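# Place duct in covered trench and close both covers

## Task

Put the duct down inside the trench that has covers, then close both covers again. It only counts if everything stays in place with no robot holding it at the end, and all arms must release their grip and move away afterwards.

## Robot and tools

Setup. Three identical i2rt Big YAM arms, named arm1, arm2 and arm3, share the work area. Each has six revolute joints, a two-finger gripper and a wrist camera (arm1_cam_wrist, arm2_cam_wrist, arm3_cam_wrist). A fixed room camera, cam_high, gives an overview. The hand reaches roughly 1.0 m from the joint-1 axis. With joints 1 and 6 at 0 and the hand level and forward, the wrist camera sits above the hand looking toward the fingertips. Loose objects may occasionally get a brief shove from outside.

Frames. Everything uses one scene frame: origin on the floor, +z up. The hand point is midway between the fingertips; the hand's z axis runs along the fingers and its y axis is the closing direction. Robot foot poses are never printed. Camera calibration (OpenCV style, K in image pixels, T_world_to_cam in metres) is given for scene 1's start: wrist cameras are 616x616 fisheye, cam_high is 504x504 pinhole with radial distortion. Treat these numbers as approximate; wrist camera poses are derived from reported joints and can drift further.

execute_actions. Argument "actions" is a list holding exactly one action or nothing. An action is an object keyed by "arm1", "arm2", "arm3"; each holds "joints", a map of absolute targets (not offsets) by joint name. Only named joints get new targets; any joint or arm left out keeps whatever target it had and may still be pushing. Motions in one action start together and may finish at different times; one action lasts at most 15 s. Joints, units, ranges and done-tolerance:
- joint1_rad, radians, -2.879 to 2.879 (±0.045): base rotation, positive counter-clockwise seen from above; 0 points the arm the way its foot faces.
- joint2_rad, 0 to 3.141 (±0.14): shoulder; 0 has the upper arm roughly level pointing back, increasing raises it then tips it forward.
- joint3_rad, 0 to 3.019 (±0.09): elbow; 0 is fully folded, increasing opens it.
- joint4_rad, -1.692 to 1.57 (±0.055): hand pitch, positive tilts the fingers up.
- joint5_rad, -1.57 to 1.57 (±0.03): hand yaw, positive toward the arm's right.
- joint6_rad, -2.094 to 2.094 (±0.035): hand roll, positive clockwise viewed from behind the hand.
- gripper_m, metres, 0 to 0.093 (±0.003): fingertip gap; grip force tops out near 50 to 62 N per pad.
Since each joint moves at its own speed, the hand can sweep a wide curve between postures. "cameras" optionally lists camera names (or ["all"]; omitted or null also means all; [] means none). An unknown key, camera name or out-of-range number rejects the whole call and nothing moves. An empty actions list just reports state and images.

wait: "seconds" from 0 to 10; nothing new is commanded, the scene keeps running, and the result matches an empty execute_actions.

zoom_image: "camera" plus "region" [x0, y0, x1, y1] in pixels of that camera's most recent full image, top-left origin, no larger than 504 by 504.

finished_scene: "scene" (1 or 2) closes that scene permanently; the goal must hold after the robots keep their final command. Its result reports success and gives the next scene's task. If resuming from a summary, first send an empty execute_actions to learn the current scene.

Reading results. Each result has per-robot state including joint_positions, and images in the order named on the "pictures" line. joint_status tells how each commanded motion ended: "off_target" (resting away from target, possibly still pushing); "contact_stop" or "time_out" (target dropped, joint holds where it stopped, though a timed-out joint may keep a target near its position and keep pushing; on_its_own names it); "not_followed" (a self/inter-arm collision check withheld the arm's targets, announced by a "joint command not followed" line usually with "cause:"; the gripper part still runs, and the withheld targets may be retried later); "limit_stop_at_motor_heat" (heat fault, resend the target). on_its_own lists uncommanded behaviour; its "held at" is the held target, not the current position. "MOTOR HOT" appears from 85 °C; at 100 °C an "OVER-TEMPERATURE FAULT" makes that arm go limp and drop until it cools. If any result reports a stop, later motion, wait and finished_scene calls in the same reply are skipped.

Cautions. Arms do not halt on contact; they keep pressing, possibly hard, which heats motors. To relieve a push, command the joint to its reported position. Very small target changes may not move a joint; loaded joints sag. The collision check can react too late and ignores fingers, gripper housings and wrist cameras, so keep arms well apart: a hard squeeze between robots ends the run, and a hard hit may. Never knock anything out of the work area or onto the floor. Avoid drops, slips and slams. Finish by opening grippers and moving every arm away.

Each tool is called as name(argument=value, ...) on one line, values as JSON.

## Session

execute_actions(actions=[])

Scene clock: 0.00 s.
arm1.joint_positions: joint1_rad=-0.351 joint2_rad=+0.520 joint3_rad=+1.412 joint4_rad=-1.203 joint5_rad=-0.265 joint6_rad=-0.331 gripper_m=+0.094
arm1.joint_status: not commanded
arm1.hand: x=-0.7615 y=-0.0924 z=+1.4920 quat_wxyz=(-0.581, +0.080, -0.805, +0.084) (m; scene frame)
arm2.joint_positions: joint1_rad=+0.415 joint2_rad=+0.634 joint3_rad=+1.355 joint4_rad=-1.195 joint5_rad=+0.042 joint6_rad=-0.095 gripper_m=+0.094
arm2.joint_status: not commanded
arm2.hand: x=-0.0792 y=-0.3109 z=+1.2701 quat_wxyz=(-0.311, +0.740, -0.425, -0.418) (m; scene frame)
arm3.joint_positions: joint1_rad=-0.132 joint2_rad=+0.460 joint3_rad=+1.417 joint4_rad=-1.386 joint5_rad=-0.165 joint6_rad=+0.198 gripper_m=+0.094
arm3.joint_status: not commanded
arm3.hand: x=+0.8051 y=-0.1166 z=+1.4662 quat_wxyz=(-0.095, -0.840, +0.076, +0.528) (m; scene frame)
pictures: arm1_cam_wrist, arm2_cam_wrist, arm3_cam_wrist, cam_high
Images, in order (width x height): arm1_cam_wrist 616x616, arm2_cam_wrist 616x616, arm3_cam_wrist 616x616, cam_high 504x504.

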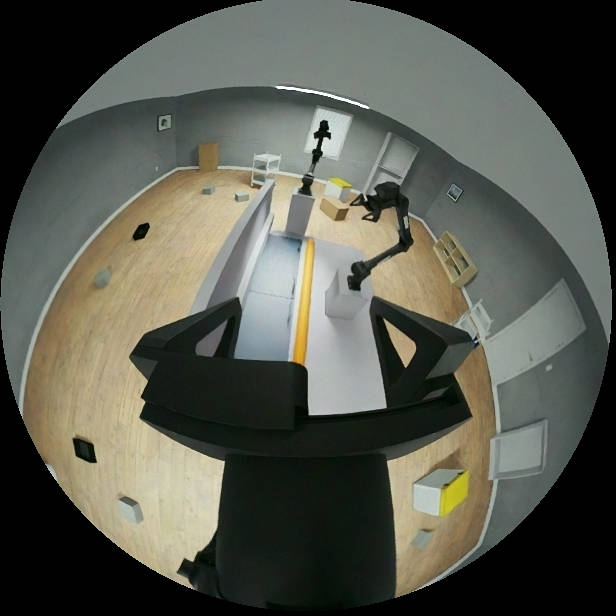

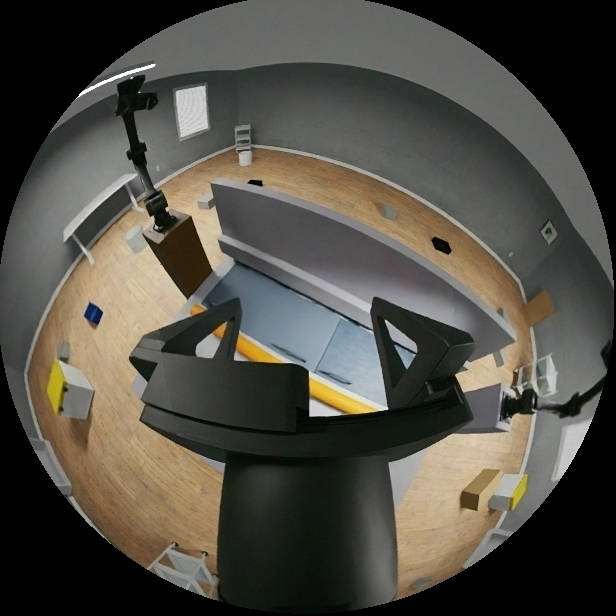

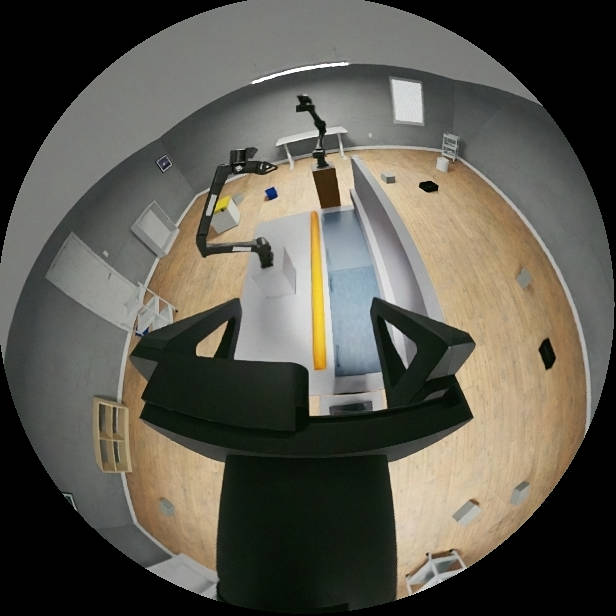

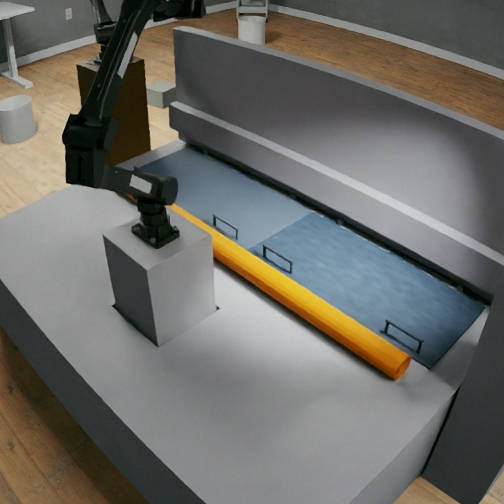

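zoom_image(camera="cam_high", region=[100,130,350,380])

zoom_image(camera="cam_high", region=[300,210,504,414])

execute_actions(actions=[{"arm1":{"joints":{"joint1_rad":0,"joint2_rad":1.2,"joint3_rad":1.412,"joint4_rad":-1.203,"joint5_rad":0,"joint6_rad":0}},"arm2":{"joints":{"joint1_rad":0,"joint2_rad":1.1,"joint3_rad":1.355,"joint4_rad":-1.195,"joint5_rad":0,"joint6_rad":0}},"arm3":{"joints":{"joint1_rad":0,"joint2_rad":1.2,"joint3_rad":1.417,"joint4_rad":-1.386,"joint5_rad":0,"joint6_rad":0}}}])

Region (100, 130, 350, 380) of cam_high's 504x504 image, scaled by 2.016, with more detail than that image has.

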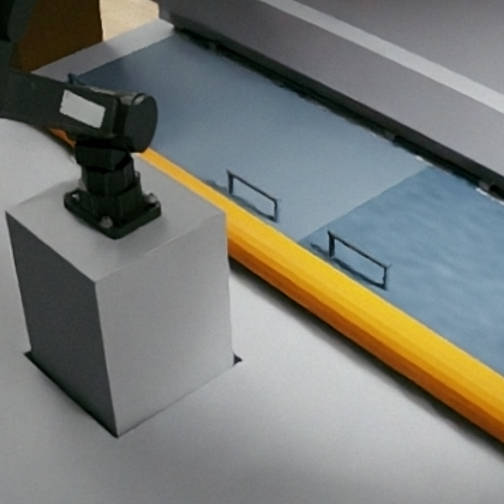

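Region (300, 210, 504, 414) of cam_high's 504x504 image, scaled by 2.471, with more detail than that image has.

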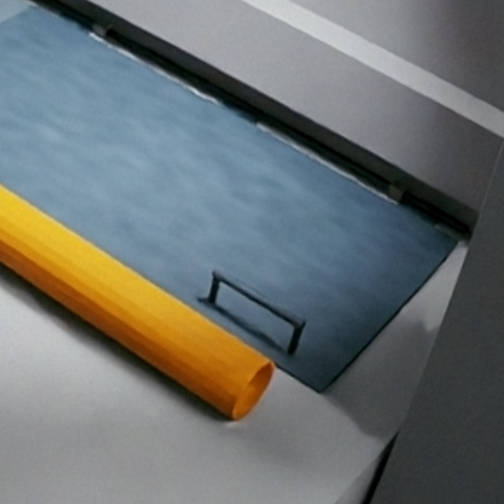

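Scene clock: 2.27 s.
arm1.joint_positions: joint1_rad=-0.006 joint2_rad=+1.226 joint3_rad=+1.387 joint4_rad=-1.203 joint5_rad=-0.003 joint6_rad=-0.011 gripper_m=+0.094
arm1.joint_status: all done
arm1.hand: x=-0.5058 y=-0.0621 z=+1.2454 quat_wxyz=(-0.254, +0.015, -0.967, -0.005) (m; scene frame)
arm2.joint_positions: joint1_rad=+0.006 joint2_rad=+1.096 joint3_rad=+1.346 joint4_rad=-1.195 joint5_rad=+0.002 joint6_rad=-0.008 gripper_m=+0.094
arm2.joint_status: all done
arm2.hand: x=+0.0101 y=-0.1272 z=+1.1142 quat_wxyz=(-0.214, +0.692, -0.653, -0.221) (m; scene frame)
arm3.joint_positions: joint1_rad=-0.004 joint2_rad=+1.221 joint3_rad=+1.393 joint4_rad=-1.386 joint5_rad=-0.005 joint6_rad=+0.012 gripper_m=+0.094
arm3.joint_status: all done
arm3.hand: x=+0.5469 y=-0.1176 z=+1.2361 quat_wxyz=(-0.004, -0.985, -0.013, +0.170) (m; scene frame)
pictures: arm1_cam_wrist, arm2_cam_wrist, arm3_cam_wrist, cam_high
camera_calibration (this result's frames):
arm1_cam_wrist: T_world_to_cam=[[0.033455, -0.999439, 0.00164983, -0.0463729], [-0.994401, -0.0331207, 0.100345, -0.622463], [-0.100234, -0.00499764, -0.994951, 1.31152], [0, 0, 0, 1]] pos_world=[-0.485967, -0.0604088, 1.36744]
arm2_cam_wrist: T_world_to_cam=[[0.999214, 0.03869, 0.0086605, -0.0128874], [0.0387214, -0.999244, -0.00349496, -0.114839], [0.00851873, 0.00382756, -0.999956, 1.23556], [0, 0, 0, 1]] pos_world=[0.00679856, -0.118982, 1.23522]
arm3_cam_wrist: T_world_to_cam=[[-0.0245192, 0.999698, -0.00173617, 0.131356], [0.964671, 0.0241157, 0.262353, -0.836293], [0.262316, 0.00475784, -0.96497, 1.17458], [0, 0, 0, 1]] pos_world=[0.501857, -0.116737, 1.35307]
Images, in order (width x height): arm1_cam_wrist 616x616, arm2_cam_wrist 616x616, arm3_cam_wrist 616x616, cam_high 504x504.

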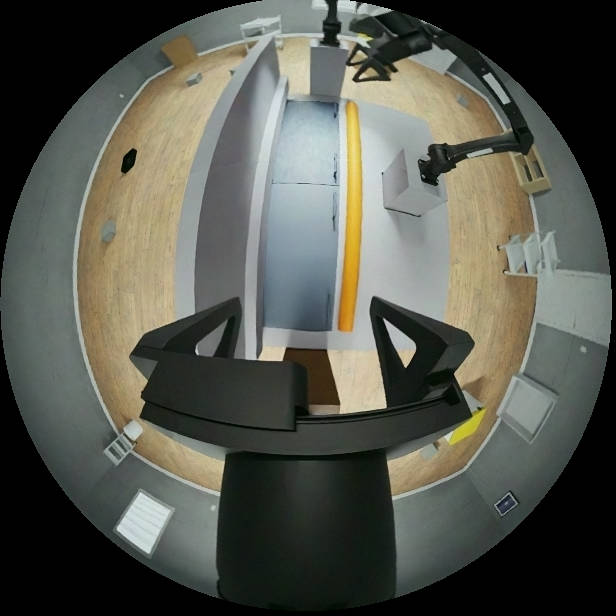

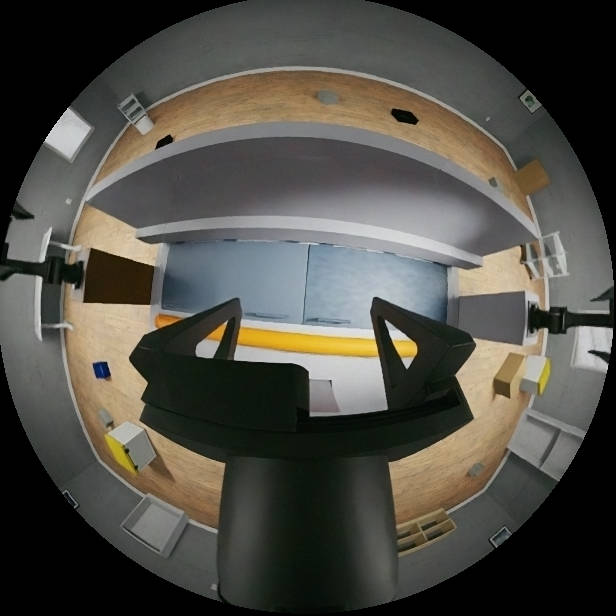

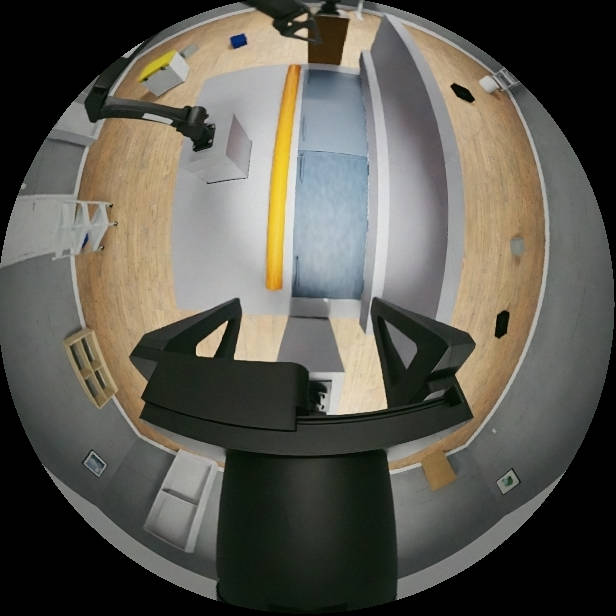

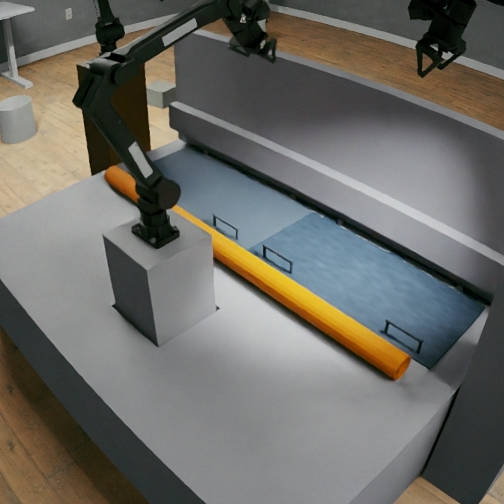

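execute_actions(actions=[{"arm1":{"joints":{"joint3_rad":0.9}},"arm2":{"joints":{"joint2_rad":1.6}},"arm3":{"joints":{"joint4_rad":-0.7}}}], cameras=[])

execute_actions(actions=[{"arm1":{"joints":{"joint4_rad":-0.6,"joint1_rad":-0.4}},"arm2":{"joints":{"joint3_rad":1.8}},"arm3":{"joints":{"joint2_rad":1.6,"joint1_rad":0.3}}}], cameras=["cam_high"])

Scene clock: 4.67 s.
arm1.joint_positions: joint1_rad=-0.006 joint2_rad=+1.211 joint3_rad=+0.891 joint4_rad=-1.203 joint5_rad=-0.003 joint6_rad=-0.010 gripper_m=+0.094
arm1.joint_status: all done
arm1.hand: x=-0.6415 y=-0.0639 z=+1.0320 quat_wxyz=(-0.016, +0.015, -1.000, -0.004) (m; scene frame)
arm2.joint_positions: joint1_rad=+0.006 joint2_rad=+1.607 joint3_rad=+1.346 joint4_rad=-1.195 joint5_rad=+0.002 joint6_rad=-0.008 gripper_m=+0.094
arm2.joint_status: all done
arm2.hand: x=+0.0063 y=-0.0500 z=+0.8842 quat_wxyz=(-0.040, +0.726, -0.686, -0.041) (m; scene frame)
arm3.joint_positions: joint1_rad=-0.004 joint2_rad=+1.221 joint3_rad=+1.393 joint4_rad=-0.726 joint5_rad=-0.005 joint6_rad=+0.012 gripper_m=+0.094
arm3.joint_status: all done
arm3.hand: x=+0.4222 y=-0.1227 z=+1.3350 quat_wxyz=(-0.012, -0.877, -0.013, +0.480) (m; scene frame)
pictures: none
No camera images: the call's "cameras" was empty. Leave "cameras" out to get every camera's image.

Scene clock: 6.03 s.
arm1.joint_positions: joint1_rad=-0.399 joint2_rad=+1.211 joint3_rad=+0.891 joint4_rad=-0.619 joint5_rad=-0.001 joint6_rad=-0.009 gripper_m=+0.094
arm1.joint_status: all done
arm1.hand: x=-0.5390 y=-0.2386 z=+1.0768 quat_wxyz=(-0.298, -0.172, -0.937, +0.058) (m; scene frame)
arm2.joint_positions: joint1_rad=+0.006 joint2_rad=+1.594 joint3_rad=+1.748 joint4_rad=-1.196 joint5_rad=+0.002 joint6_rad=-0.008 gripper_m=+0.094
arm2.joint_status: all done
arm2.hand: x=+0.0015 y=+0.0495 z=+1.0745 quat_wxyz=(-0.182, +0.702, -0.663, -0.188) (m; scene frame)
arm3.joint_positions: joint1_rad=+0.303 joint2_rad=+1.625 joint3_rad=+1.386 joint4_rad=-0.715 joint5_rad=-0.002 joint6_rad=+0.011 gripper_m=+0.094
arm3.joint_status: all done
arm3.hand: x=+0.3795 y=-0.3112 z=+1.1018 quat_wxyz=(-0.053, -0.942, -0.158, +0.291) (m; scene frame)
pictures: cam_high
Images, in order (width x height): cam_high 504x504.

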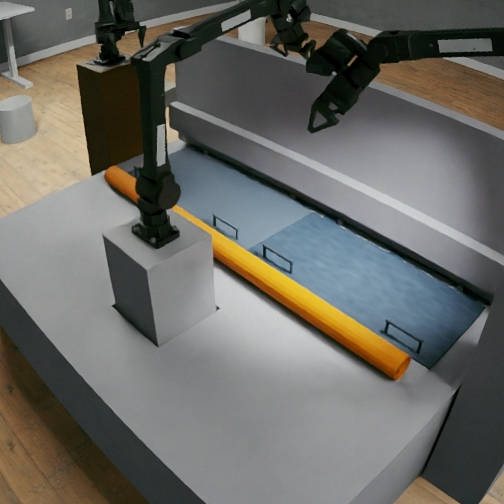

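execute_actions(actions=[{"arm1":{"joints":{"joint1_rad":-0.26,"joint2_rad":2.33,"joint3_rad":0.96,"joint4_rad":-0.17,"joint6_rad":-0.25,"gripper_m":0.06}},"arm2":{"joints":{"joint2_rad":1.324,"joint3_rad":0.67,"joint4_rad":-0.9,"joint6_rad":1.61}},"arm3":{"joints":{"joint1_rad":0.116,"joint2_rad":2.33,"joint3_rad":0.94,"joint4_rad":-0.145,"joint6_rad":0.16,"gripper_m":0.06}}}])

Scene clock: 11.23 s.
arm1.joint_positions: joint1_rad=-0.256 joint2_rad=+2.325 joint3_rad=+0.946 joint4_rad=-0.183 joint5_rad=+0.000 joint6_rad=-0.240 gripper_m=+0.060
arm1.joint_status: all done
arm1.hand: x=-0.5792 y=-0.1614 z=+0.6263 quat_wxyz=(+0.003, +0.005, -1.000, -0.001) (m; scene frame)
arm2.joint_positions: joint1_rad=+0.006 joint2_rad=+1.335 joint3_rad=+0.675 joint4_rad=-0.905 joint5_rad=+0.002 joint6_rad=+1.601 gripper_m=+0.094
arm2.joint_status: all done
arm2.hand: x=+0.0160 y=-0.2476 z=+0.7555 quat_wxyz=(-0.001, +0.009, -1.000, -0.003) (m; scene frame)
arm3.joint_positions: joint1_rad=+0.116 joint2_rad=+2.354 joint3_rad=+0.935 joint4_rad=-0.158 joint5_rad=-0.001 joint6_rad=+0.148 gripper_m=+0.060
arm3.joint_status: all done
arm3.hand: x=+0.5856 y=-0.1596 z=+0.6193 quat_wxyz=(+0.003, -1.000, -0.004, -0.011) (m; scene frame)
pictures: arm1_cam_wrist, arm2_cam_wrist, arm3_cam_wrist, cam_high
camera_calibration (this result's frames):
arm1_cam_wrist: T_world_to_cam=[[0.0145921, -0.999893, -0.000563364, -0.151828], [-0.813295, -0.0121967, 0.581723, -0.829799], [-0.581668, -0.00803036, -0.813387, 0.294568], [0, 0, 0, 1]] pos_world=[-0.501316, -0.159567, 0.722225]
arm2_cam_wrist: T_world_to_cam=[[0.00662751, -0.999966, 0.00482505, -0.249442], [-0.813398, -0.00258414, 0.581702, -0.418417], [-0.58167, -0.00777992, -0.813387, 0.742932], [0, 0, 0, 1]] pos_world=[0.0934548, -0.244735, 0.848889]
arm3_cam_wrist: T_world_to_cam=[[-0.00782037, 0.999932, 0.00860451, 0.157071], [0.809168, 0.00127226, 0.587577, -0.824726], [0.587526, 0.0115576, -0.809123, 0.283563], [0, 0, 0, 1]] pos_world=[0.501969, -0.159289, 0.712675]
Images, in order (width x height): arm1_cam_wrist 616x616, arm2_cam_wrist 616x616, arm3_cam_wrist 616x616, cam_high 504x504.

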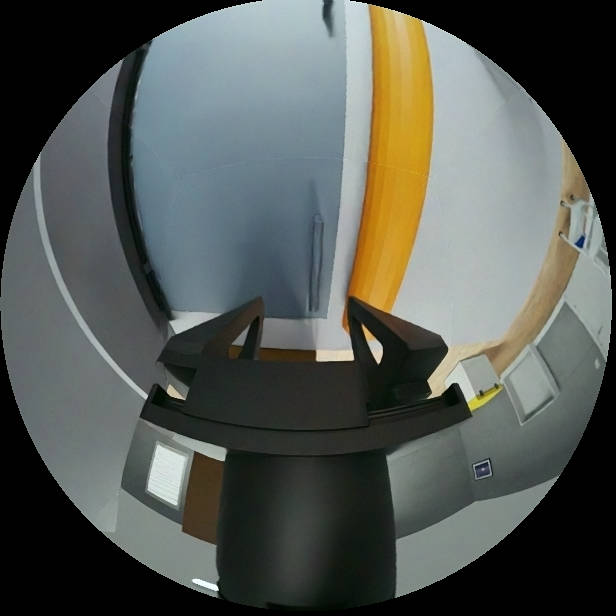

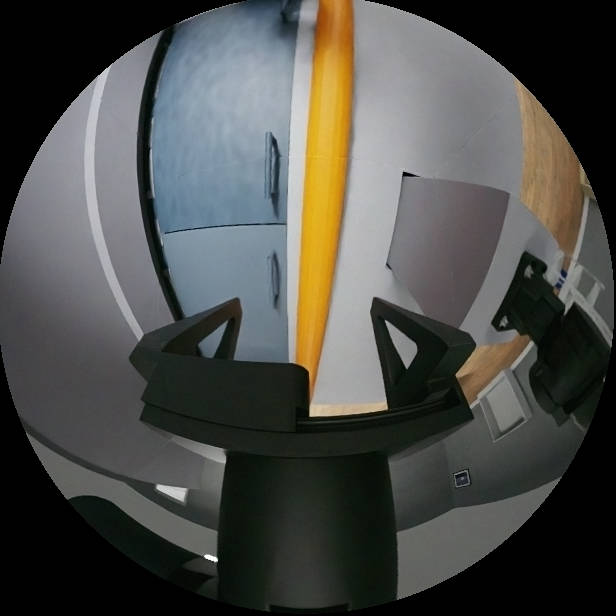

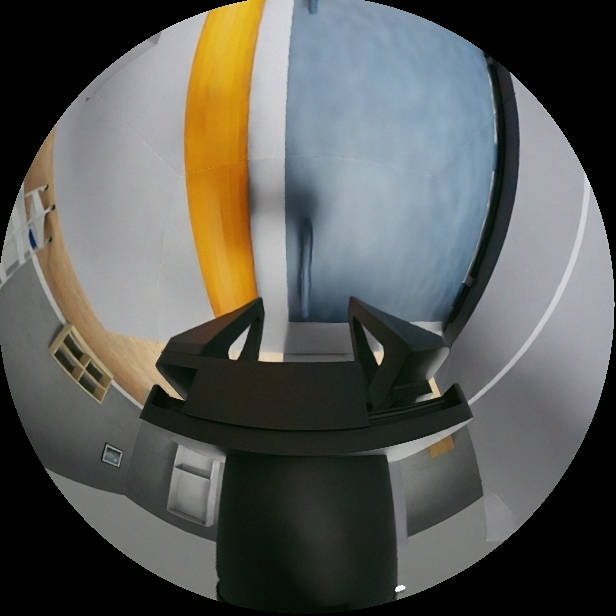

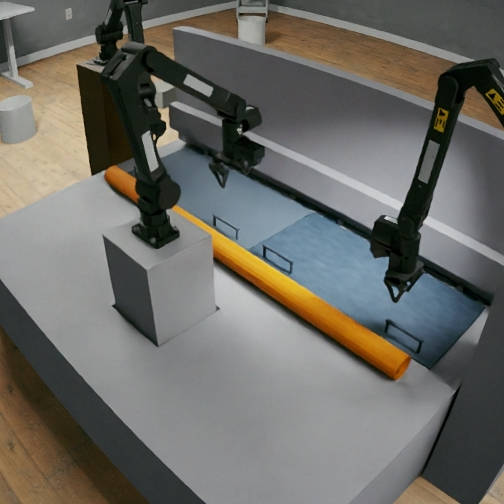

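execute_actions(actions=[{"arm1":{"joints":{"joint1_rad":-0.288,"joint2_rad":2.565,"joint3_rad":1.08,"joint4_rad":-0.06,"joint6_rad":-0.28,"gripper_m":0.04}},"arm3":{"joints":{"joint2_rad":2.555,"joint3_rad":1.055,"joint4_rad":-0.03,"gripper_m":0.04}}}])

zoom_image(camera="cam_high", region=[340,260,480,400])

Scene clock: 15.60 s.
arm1.joint_positions: joint1_rad=-0.281 joint2_rad=+2.572 joint3_rad=+1.075 joint4_rad=-0.065 joint5_rad=+0.000 joint6_rad=-0.270 gripper_m=+0.040
arm1.joint_status: all done
arm1.hand: x=-0.5812 y=-0.1716 z=+0.5377 quat_wxyz=(+0.004, +0.008, -1.000, -0.001) (m; scene frame)
arm2.joint_positions: joint1_rad=+0.006 joint2_rad=+1.335 joint3_rad=+0.675 joint4_rad=-0.905 joint5_rad=+0.002 joint6_rad=+1.602 gripper_m=+0.094
arm2.joint_status: not commanded
arm2.hand: x=+0.0160 y=-0.2476 z=+0.7555 quat_wxyz=(-0.001, +0.009, -1.000, -0.003) (m; scene frame)
arm3.joint_positions: joint1_rad=+0.116 joint2_rad=+2.564 joint3_rad=+1.050 joint4_rad=-0.037 joint5_rad=-0.001 joint6_rad=+0.148 gripper_m=+0.040
arm3.joint_status: all done
arm3.hand: x=+0.5777 y=-0.1606 z=+0.5450 quat_wxyz=(+0.001, -1.000, -0.004, +0.002) (m; scene frame)
pictures: arm1_cam_wrist, arm2_cam_wrist, arm3_cam_wrist, cam_high
camera_calibration (this result's frames):
arm1_cam_wrist: T_world_to_cam=[[0.0191713, -0.999816, -0.000578063, -0.15935], [-0.812772, -0.0159215, 0.582365, -0.780717], [-0.582267, -0.0106949, -0.812927, 0.220261], [0, 0, 0, 1]] pos_world=[-0.50324, -0.169396, 0.633626]
arm2_cam_wrist: T_world_to_cam=[[0.00624606, -0.999969, 0.00482455, -0.249437], [-0.813397, -0.00227414, 0.581704, -0.418342], [-0.581675, -0.00755764, -0.813386, 0.742986], [0, 0, 0, 1]] pos_world=[0.0934561, -0.244765, 0.848889]
arm3_cam_wrist: T_world_to_cam=[[-0.00772598, 0.999959, 0.00480894, 0.160685], [0.823741, 0.00363792, 0.566954, -0.771544], [0.566913, 0.0083416, -0.823735, 0.24743], [0, 0, 0, 1]] pos_world=[0.496523, -0.159936, 0.640474]
Images, in order (width x height): arm1_cam_wrist 616x616, arm2_cam_wrist 616x616, arm3_cam_wrist 616x616, cam_high 504x504.

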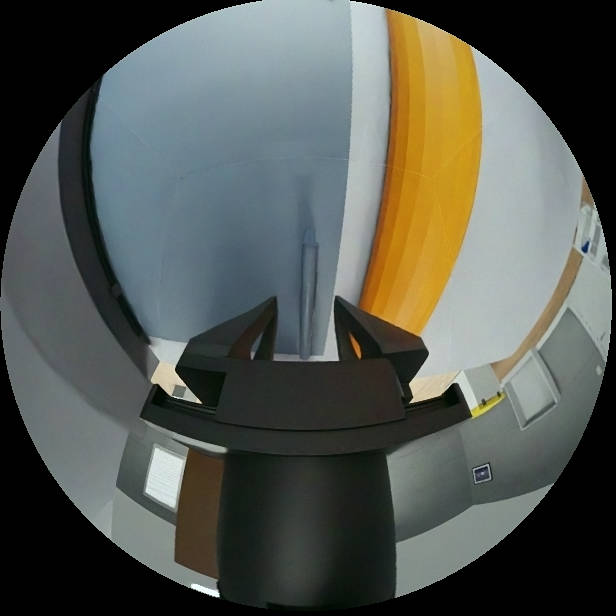

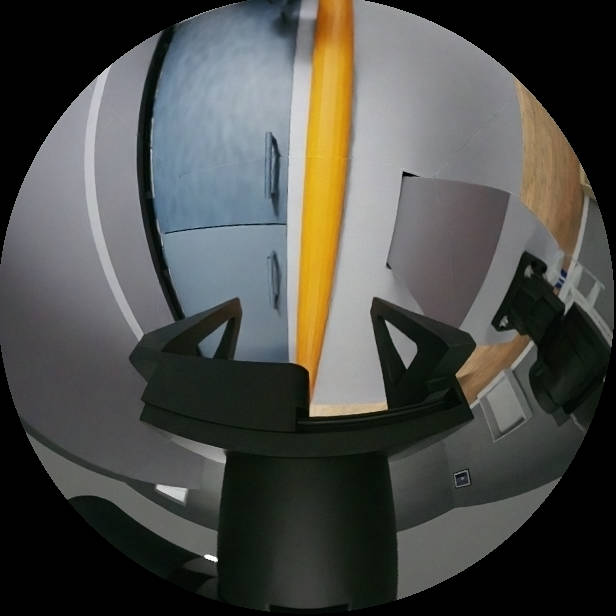

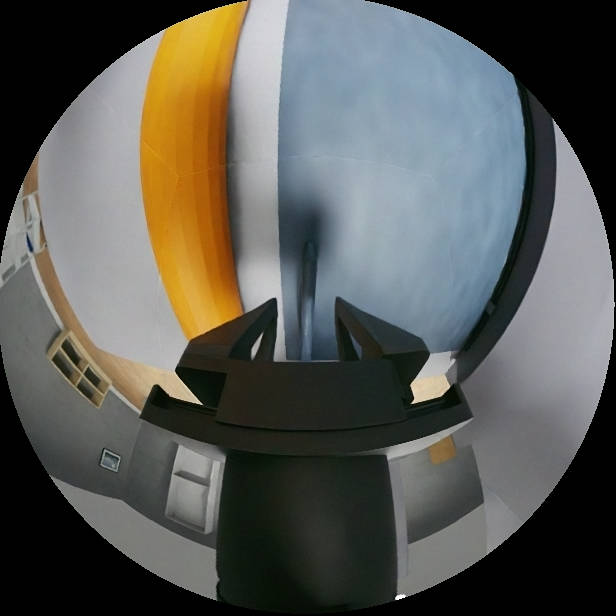

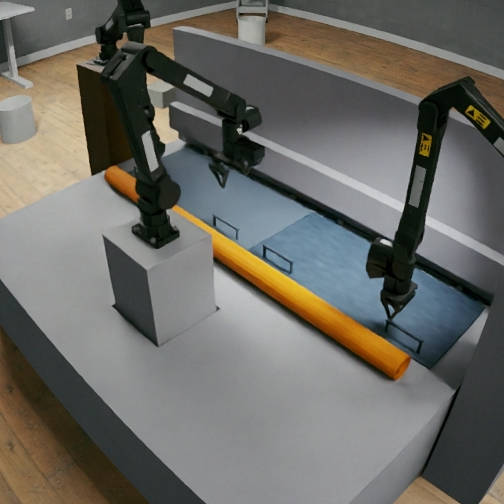

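Region (340, 260, 480, 400) of cam_high's 504x504 image, scaled by 3.600, with more detail than that image has.

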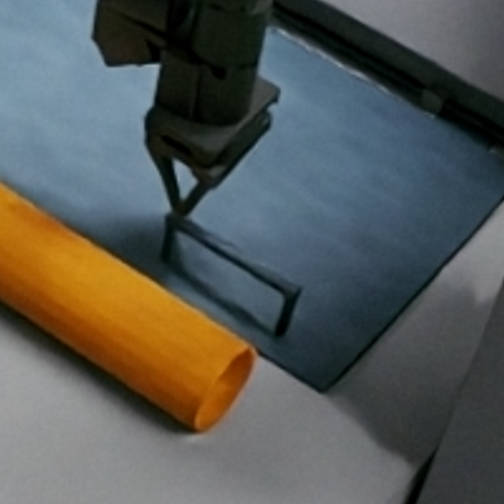

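execute_actions(actions=[{"arm1":{"joints":{"joint1_rad":-0.31,"joint2_rad":2.655,"joint3_rad":1.065,"joint4_rad":0.05,"joint6_rad":-0.30}},"arm3":{"joints":{"joint1_rad":0.135,"joint2_rad":2.665,"joint3_rad":1.025,"joint4_rad":0.1,"joint6_rad":0.18}}}])

zoom_image(camera="cam_high", region=[340,260,480,400])

Scene clock: 18.50 s.
arm1.joint_positions: joint1_rad=-0.303 joint2_rad=+2.648 joint3_rad=+1.065 joint4_rad=+0.037 joint5_rad=+0.000 joint6_rad=-0.290 gripper_m=+0.040
arm1.joint_status: all done
arm1.hand: x=-0.6017 y=-0.1750 z=+0.5100 quat_wxyz=(-0.004, +0.007, -1.000, +0.001) (m; scene frame)
arm2.joint_positions: joint1_rad=+0.006 joint2_rad=+1.335 joint3_rad=+0.675 joint4_rad=-0.905 joint5_rad=+0.002 joint6_rad=+1.602 gripper_m=+0.094
arm2.joint_status: not commanded
arm2.hand: x=+0.0160 y=-0.2476 z=+0.7555 quat_wxyz=(-0.001, +0.009, -1.000, -0.003) (m; scene frame)
arm3.joint_positions: joint1_rad=+0.129 joint2_rad=+2.666 joint3_rad=+1.022 joint4_rad=+0.084 joint5_rad=-0.001 joint6_rad=+0.168 gripper_m=+0.040
arm3.joint_status: all done
arm3.hand: x=+0.6172 y=-0.1589 z=+0.5089 quat_wxyz=(+0.002, -1.000, -0.001, -0.003) (m; scene frame)
pictures: arm1_cam_wrist, arm2_cam_wrist, arm3_cam_wrist, cam_high
camera_calibration (this result's frames):
arm1_cam_wrist: T_world_to_cam=[[0.0172381, -0.999841, 0.00446403, -0.166107], [-0.822068, -0.0116315, 0.56927, -0.779461], [-0.569128, -0.0134829, -0.822138, 0.197812], [0, 0, 0, 1]] pos_world=[-0.525326, -0.17248, 0.607094]
arm2_cam_wrist: T_world_to_cam=[[0.00624606, -0.999969, 0.00482455, -0.249437], [-0.813397, -0.00227414, 0.581704, -0.418342], [-0.581675, -0.00755764, -0.813386, 0.742986], [0, 0, 0, 1]] pos_world=[0.0934561, -0.244765, 0.848889]
arm3_cam_wrist: T_world_to_cam=[[-0.000500881, 0.999981, 0.00614031, 0.154318], [0.81836, -0.00311898, 0.574698, -0.785322], [0.574706, 0.00531284, -0.818343, 0.187269], [0, 0, 0, 1]] pos_world=[0.535128, -0.157759, 0.603626]
Images, in order (width x height): arm1_cam_wrist 616x616, arm2_cam_wrist 616x616, arm3_cam_wrist 616x616, cam_high 504x504.

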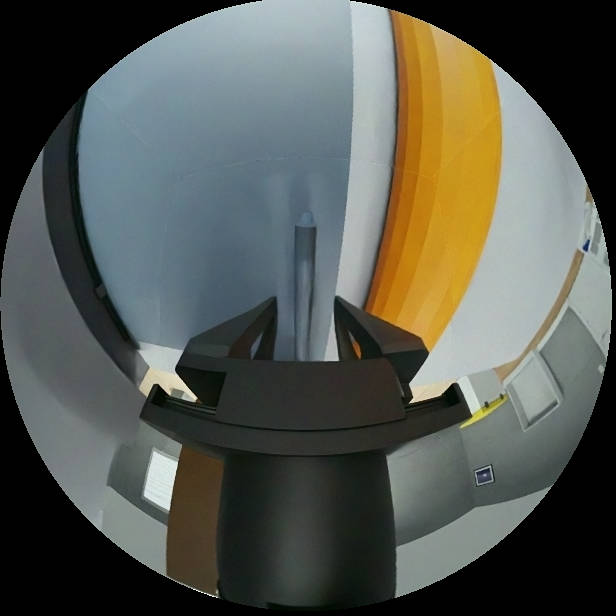

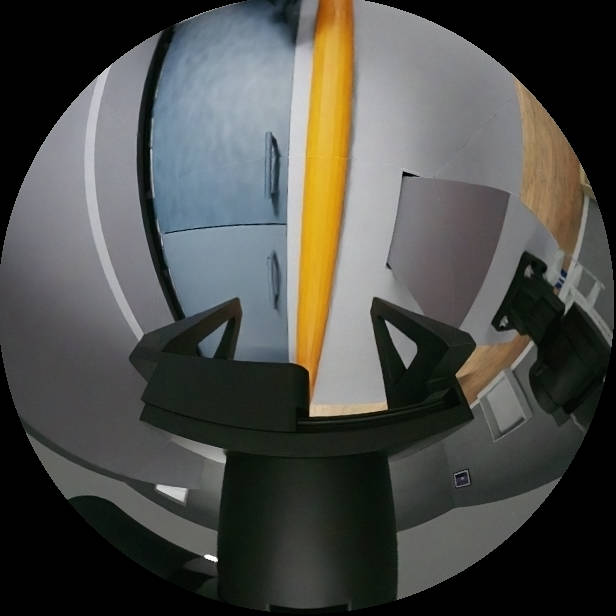

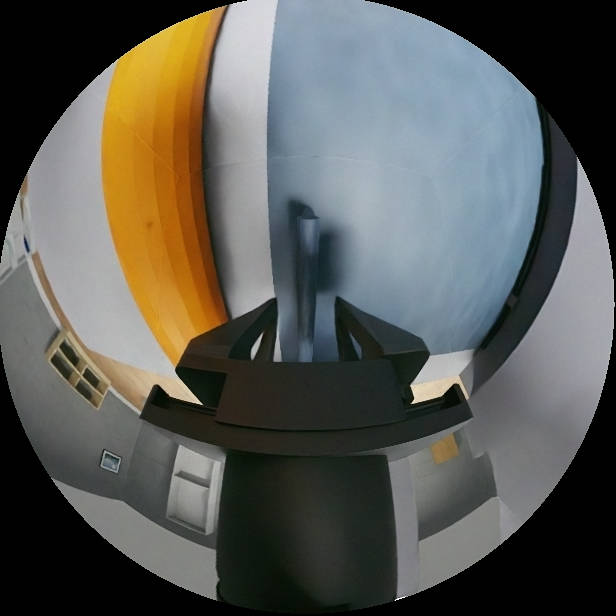

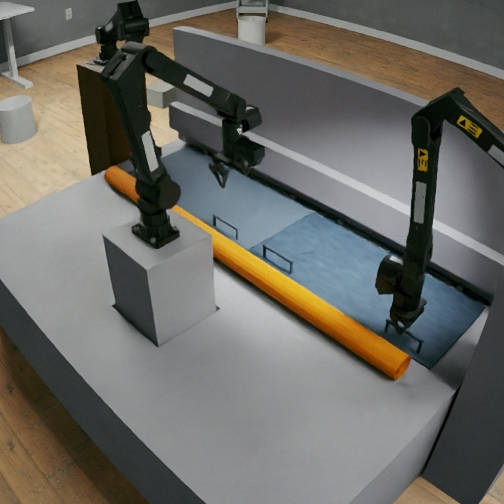

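Region (340, 260, 480, 400) of cam_high's 504x504 image, scaled by 3.600, with more detail than that image has.

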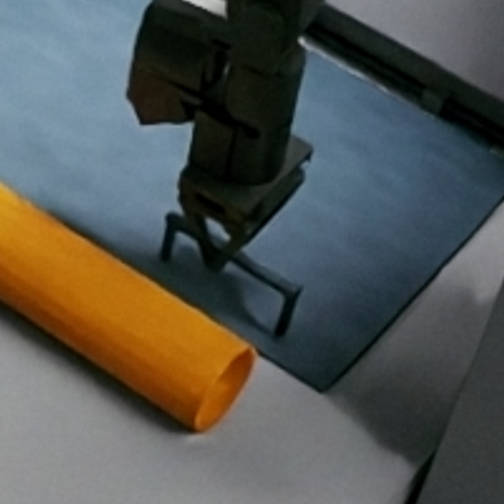

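execute_actions(actions=[{"arm1":{"joints":{"joint2_rad":2.725,"joint3_rad":1.11,"joint4_rad":0.07}},"arm3":{"joints":{"joint2_rad":2.735,"joint3_rad":1.075,"joint4_rad":0.12}}}], cameras=["arm1_cam_wrist","arm3_cam_wrist","cam_high"])

zoom_image(camera="cam_high", region=[340,260,480,400])

Scene clock: 19.93 s.
arm1.joint_positions: joint1_rad=-0.303 joint2_rad=+2.712 joint3_rad=+1.112 joint4_rad=+0.061 joint5_rad=+0.000 joint6_rad=-0.290 gripper_m=+0.040
arm1.joint_status: all done
arm1.hand: x=-0.6007 y=-0.1753 z=+0.4862 quat_wxyz=(-0.007, +0.007, -1.000, +0.002) (m; scene frame)
arm2.joint_positions: joint1_rad=+0.006 joint2_rad=+1.335 joint3_rad=+0.675 joint4_rad=-0.905 joint5_rad=+0.002 joint6_rad=+1.602 gripper_m=+0.094
arm2.joint_status: not commanded
arm2.hand: x=+0.0160 y=-0.2476 z=+0.7555 quat_wxyz=(-0.001, +0.009, -1.000, -0.003) (m; scene frame)
arm3.joint_positions: joint1_rad=+0.129 joint2_rad=+2.723 joint3_rad=+1.078 joint4_rad=+0.108 joint5_rad=-0.001 joint6_rad=+0.168 gripper_m=+0.040
arm3.joint_status: all done
arm3.hand: x=+0.6064 y=-0.1607 z=+0.4878 quat_wxyz=(+0.000, -1.000, -0.001, +0.009) (m; scene frame)
pictures: arm1_cam_wrist, arm3_cam_wrist, cam_high
camera_calibration (this result's frames):
arm1_cam_wrist: T_world_to_cam=[[0.0172105, -0.999833, 0.00611929, -0.167122], [-0.82519, -0.0107478, 0.564754, -0.764644], [-0.564594, -0.0147693, -0.825237, 0.182817], [0, 0, 0, 1]] pos_world=[-0.524883, -0.172612, 0.583725]
arm3_cam_wrist: T_world_to_cam=[[-0.000468533, 0.999998, 0.0021638, 0.158161], [0.831534, -0.000812331, 0.555473, -0.762558], [0.555473, 0.00205953, -0.831532, 0.193802], [0, 0, 0, 1]] pos_world=[0.526516, -0.159179, 0.58439]
Images, in order (width x height): arm1_cam_wrist 616x616, arm3_cam_wrist 616x616, cam_high 504x504.

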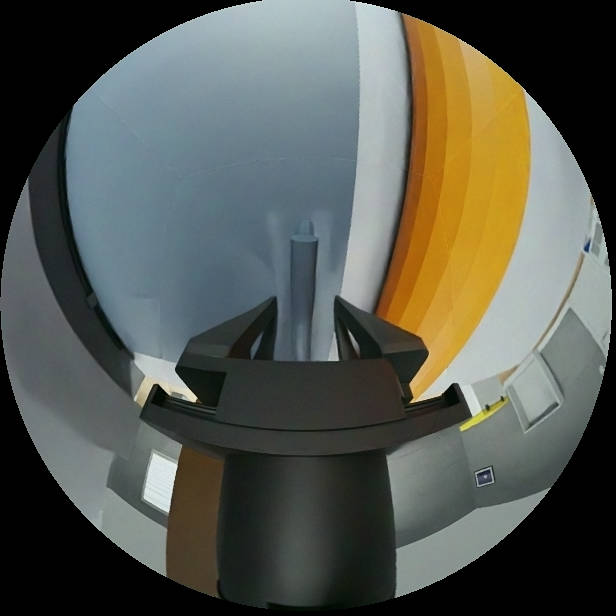

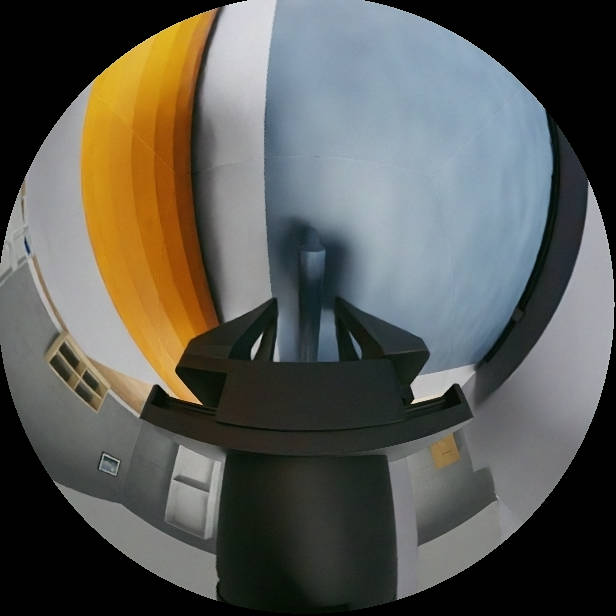

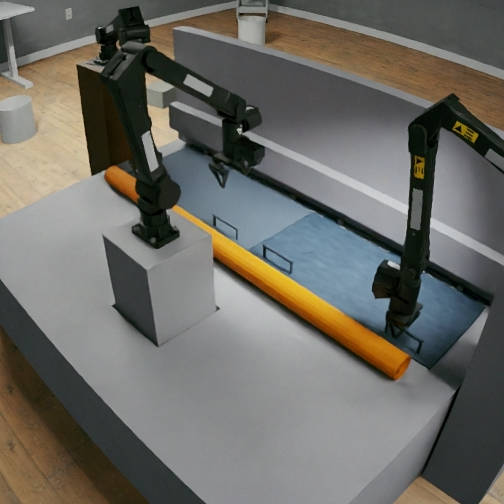

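Region (340, 260, 480, 400) of cam_high's 504x504 image, scaled by 3.600, with more detail than that image has.

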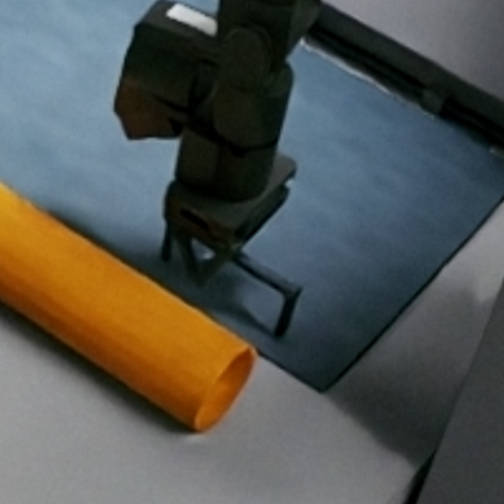

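execute_actions(actions=[{"arm1":{"joints":{"gripper_m":0}},"arm3":{"joints":{"gripper_m":0}},"arm2":{"joints":{"joint2_rad":1.74,"joint3_rad":0.49,"joint4_rad":-0.31}}}])

Scene clock: 21.60 s.
arm1.joint_positions: joint1_rad=-0.302 joint2_rad=+2.712 joint3_rad=+1.111 joint4_rad=+0.061 joint5_rad=-0.011 joint6_rad=-0.263 gripper_m=+0.010
arm1.joint_status: gripper_m off_target (ended at +0.010, target +0.000)
arm1.hand: x=-0.6004 y=-0.1729 z=+0.4862 quat_wxyz=(-0.008, -0.006, -1.000, -0.003) (m; scene frame)
arm2.joint_positions: joint1_rad=+0.006 joint2_rad=+1.745 joint3_rad=+0.487 joint4_rad=-0.321 joint5_rad=+0.002 joint6_rad=+1.603 gripper_m=+0.094
arm2.joint_status: all done
arm2.hand: x=+0.0176 y=-0.2805 z=+0.6033 quat_wxyz=(-0.001, +0.008, -1.000, +0.004) (m; scene frame)
arm3.joint_positions: joint1_rad=+0.127 joint2_rad=+2.724 joint3_rad=+1.078 joint4_rad=+0.109 joint5_rad=+0.007 joint6_rad=+0.178 gripper_m=+0.010
arm3.joint_status: gripper_m off_target (ended at +0.010, target +0.000)
arm3.hand: x=+0.6062 y=-0.1588 z=+0.4877 quat_wxyz=(+0.003, -1.000, +0.005, +0.009) (m; scene frame)
pictures: arm1_cam_wrist, arm2_cam_wrist, arm3_cam_wrist, cam_high
camera_calibration (this result's frames):
arm1_cam_wrist: T_world_to_cam=[[-0.00817865, -0.999952, -0.00541284, -0.174358], [-0.826813, 0.00371786, 0.562464, -0.761756], [-0.562417, 0.00907561, -0.826804, 0.189223], [0, 0, 0, 1]] pos_world=[-0.524833, -0.173235, 0.583967]
arm2_cam_wrist: T_world_to_cam=[[0.0054747, -0.999799, 0.0193049, -0.290258], [-0.813806, 0.00676404, 0.581097, -0.325624], [-0.58111, -0.0188918, -0.813605, 0.616753], [0, 0, 0, 1]] pos_world=[0.0949955, -0.276345, 0.696616]
arm3_cam_wrist: T_world_to_cam=[[0.0122514, 0.999883, 0.00913604, 0.145079], [0.832128, -0.0152613, 0.554373, -0.764427], [0.554448, 0.000810533, -0.832218, 0.194576], [0, 0, 0, 1]] pos_world=[0.526442, -0.156885, 0.584382]
Images, in order (width x height): arm1_cam_wrist 616x616, arm2_cam_wrist 616x616, arm3_cam_wrist 616x616, cam_high 504x504.

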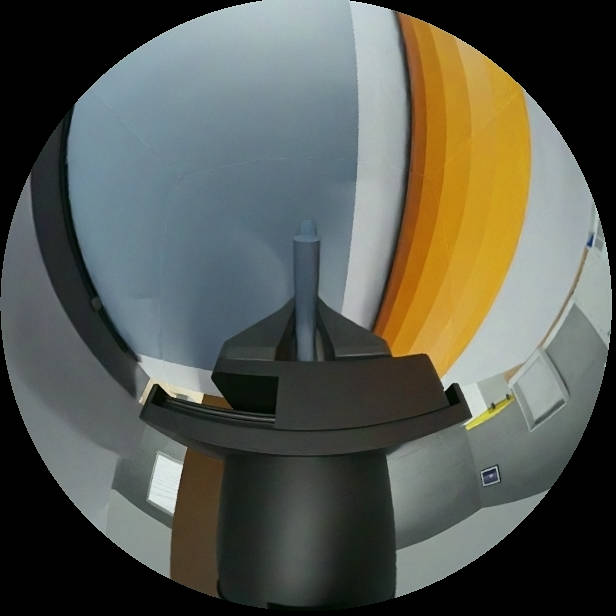

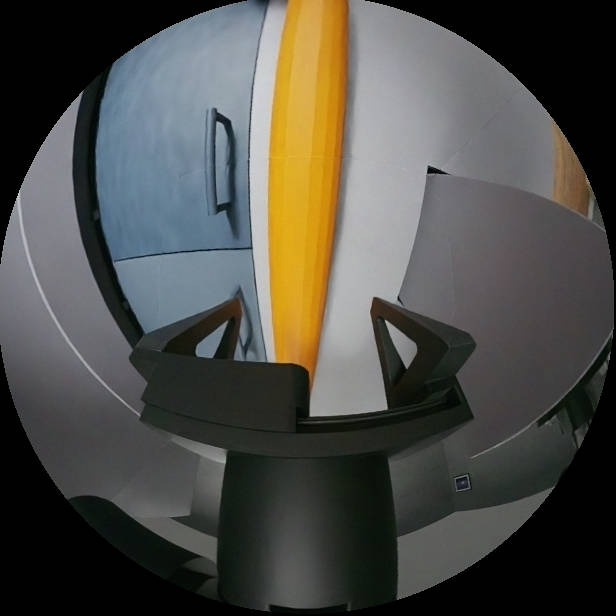

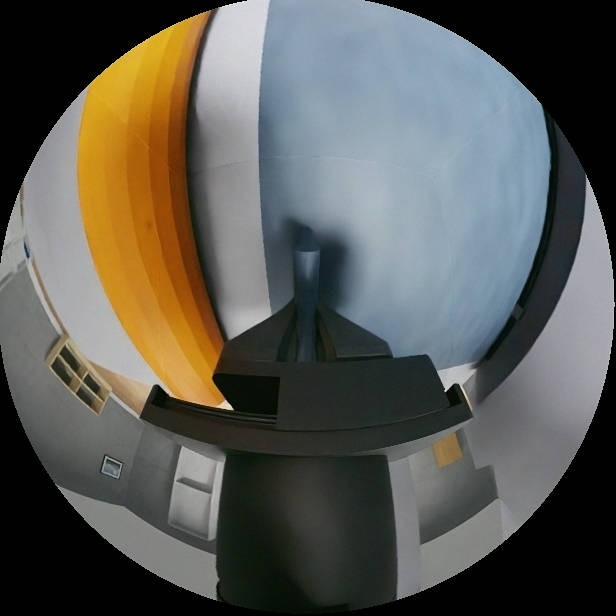

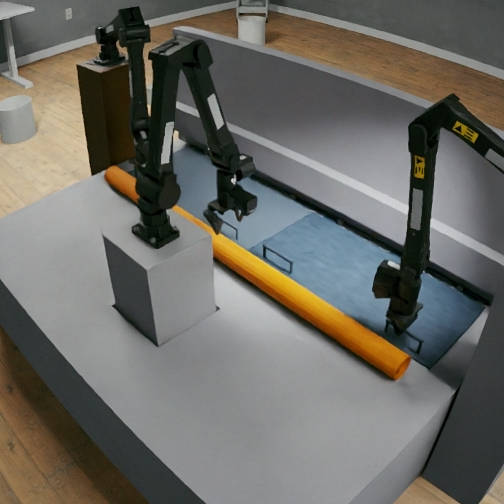

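execute_actions(actions=[{"arm1":{"joints":{"joint1_rad":-0.246,"joint2_rad":2.51,"joint3_rad":0.975,"joint4_rad":-0.02,"joint6_rad":-0.22}},"arm3":{"joints":{"joint1_rad":0.066,"joint2_rad":2.51,"joint3_rad":0.935,"joint4_rad":0.02,"joint6_rad":0.11}}}], cameras=["arm2_cam_wrist","cam_high"])

Scene clock: 23.30 s.
arm1.joint_positions: joint1_rad=-0.268 joint2_rad=+2.602 joint3_rad=+1.028 joint4_rad=+0.026 joint5_rad=+0.017 joint6_rad=-0.221 gripper_m=+0.010
arm1.joint_status: all done
arm1.hand: x=-0.6018 y=-0.1640 z=+0.5266 quat_wxyz=(-0.001, -0.010, -1.000, +0.009) (m; scene frame)
arm2.joint_positions: joint1_rad=+0.006 joint2_rad=+1.745 joint3_rad=+0.487 joint4_rad=-0.321 joint5_rad=+0.002 joint6_rad=+1.603 gripper_m=+0.094
arm2.joint_status: not commanded
arm2.hand: x=+0.0176 y=-0.2805 z=+0.6033 quat_wxyz=(-0.001, +0.008, -1.000, +0.004) (m; scene frame)
arm3.joint_positions: joint1_rad=+0.086 joint2_rad=+2.590 joint3_rad=+0.981 joint4_rad=+0.063 joint5_rad=-0.022 joint6_rad=+0.137 gripper_m=+0.010
arm3.joint_status: all done
arm3.hand: x=+0.6077 y=-0.1483 z=+0.5361 quat_wxyz=(-0.010, -1.000, +0.005, +0.003) (m; scene frame)
pictures: arm2_cam_wrist, cam_high
camera_calibration (this result's frames):
arm2_cam_wrist: T_world_to_cam=[[0.0054747, -0.999799, 0.0193049, -0.290258], [-0.813806, 0.00676404, 0.581097, -0.325624], [-0.58111, -0.0188918, -0.813605, 0.616753], [0, 0, 0, 1]] pos_world=[0.0949955, -0.276345, 0.696616]
Images, in order (width x height): arm2_cam_wrist 616x616, cam_high 504x504.

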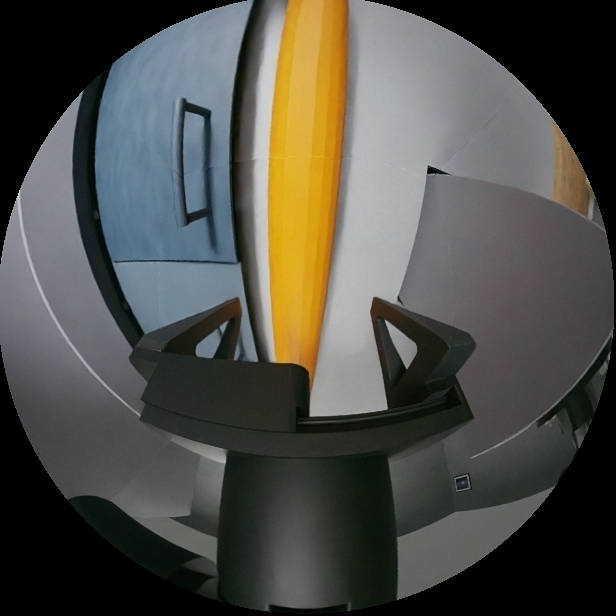

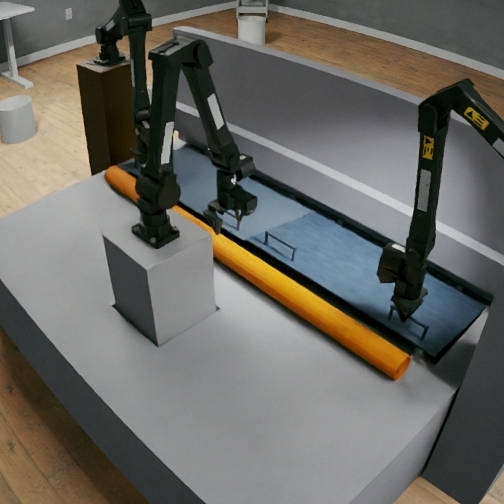

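execute_actions(actions=[{"arm1":{"joints":{"joint1_rad":-0.114,"joint2_rad":2.23,"joint3_rad":0.83,"joint4_rad":-0.15,"joint6_rad":-0.085}},"arm3":{"joints":{"joint1_rad":-0.073,"joint2_rad":2.23,"joint3_rad":0.80,"joint4_rad":-0.125,"joint6_rad":-0.03}}}], cameras=["arm2_cam_wrist","cam_high"])

Scene clock: 24.80 s.
arm1.joint_positions: joint1_rad=-0.143 joint2_rad=+2.306 joint3_rad=+0.857 joint4_rad=-0.110 joint5_rad=+0.038 joint6_rad=-0.092 gripper_m=+0.010
arm1.joint_status: all done
arm1.hand: x=-0.6021 y=-0.1195 z=+0.6287 quat_wxyz=(+0.004, -0.012, -1.000, +0.018) (m; scene frame)
arm2.joint_positions: joint1_rad=+0.006 joint2_rad=+1.745 joint3_rad=+0.487 joint4_rad=-0.321 joint5_rad=+0.002 joint6_rad=+1.603 gripper_m=+0.094
arm2.joint_status: not commanded
arm2.hand: x=+0.0176 y=-0.2805 z=+0.6033 quat_wxyz=(-0.001, +0.008, -1.000, +0.004) (m; scene frame)
arm3.joint_positions: joint1_rad=-0.047 joint2_rad=+2.298 joint3_rad=+0.826 joint4_rad=-0.089 joint5_rad=-0.047 joint6_rad=+0.003 gripper_m=+0.010
arm3.joint_status: all done
arm3.hand: x=+0.6097 y=-0.1038 z=+0.6350 quat_wxyz=(-0.021, -1.000, +0.005, -0.003) (m; scene frame)
pictures: arm2_cam_wrist, cam_high
camera_calibration (this result's frames):
arm2_cam_wrist: T_world_to_cam=[[0.0054747, -0.999799, 0.0193049, -0.290258], [-0.813806, 0.00676404, 0.581097, -0.325624], [-0.58111, -0.0188918, -0.813605, 0.616753], [0, 0, 0, 1]] pos_world=[0.0949955, -0.276345, 0.696616]
Images, in order (width x height): arm2_cam_wrist 616x616, cam_high 504x504.

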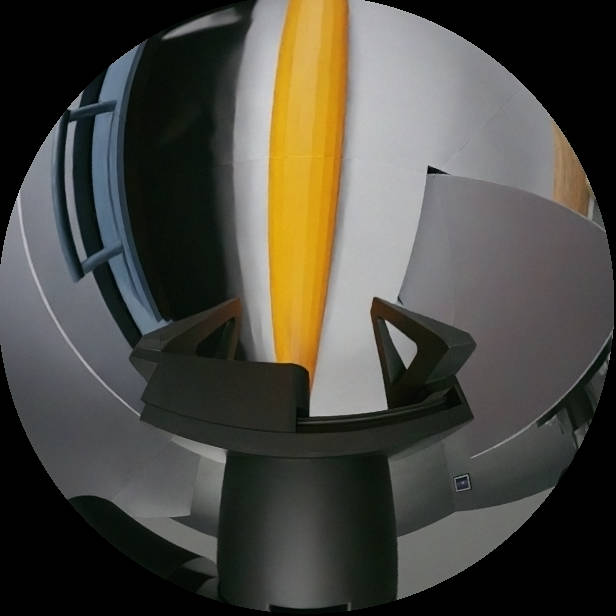

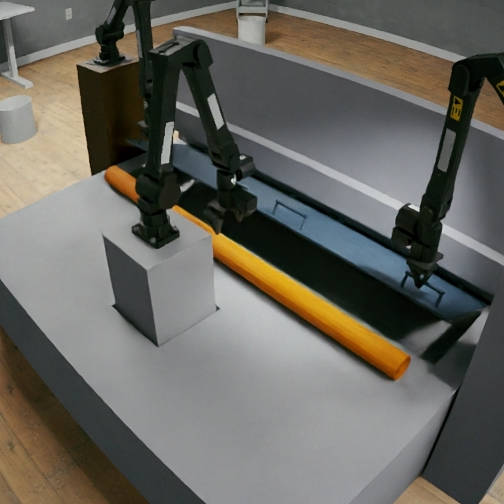

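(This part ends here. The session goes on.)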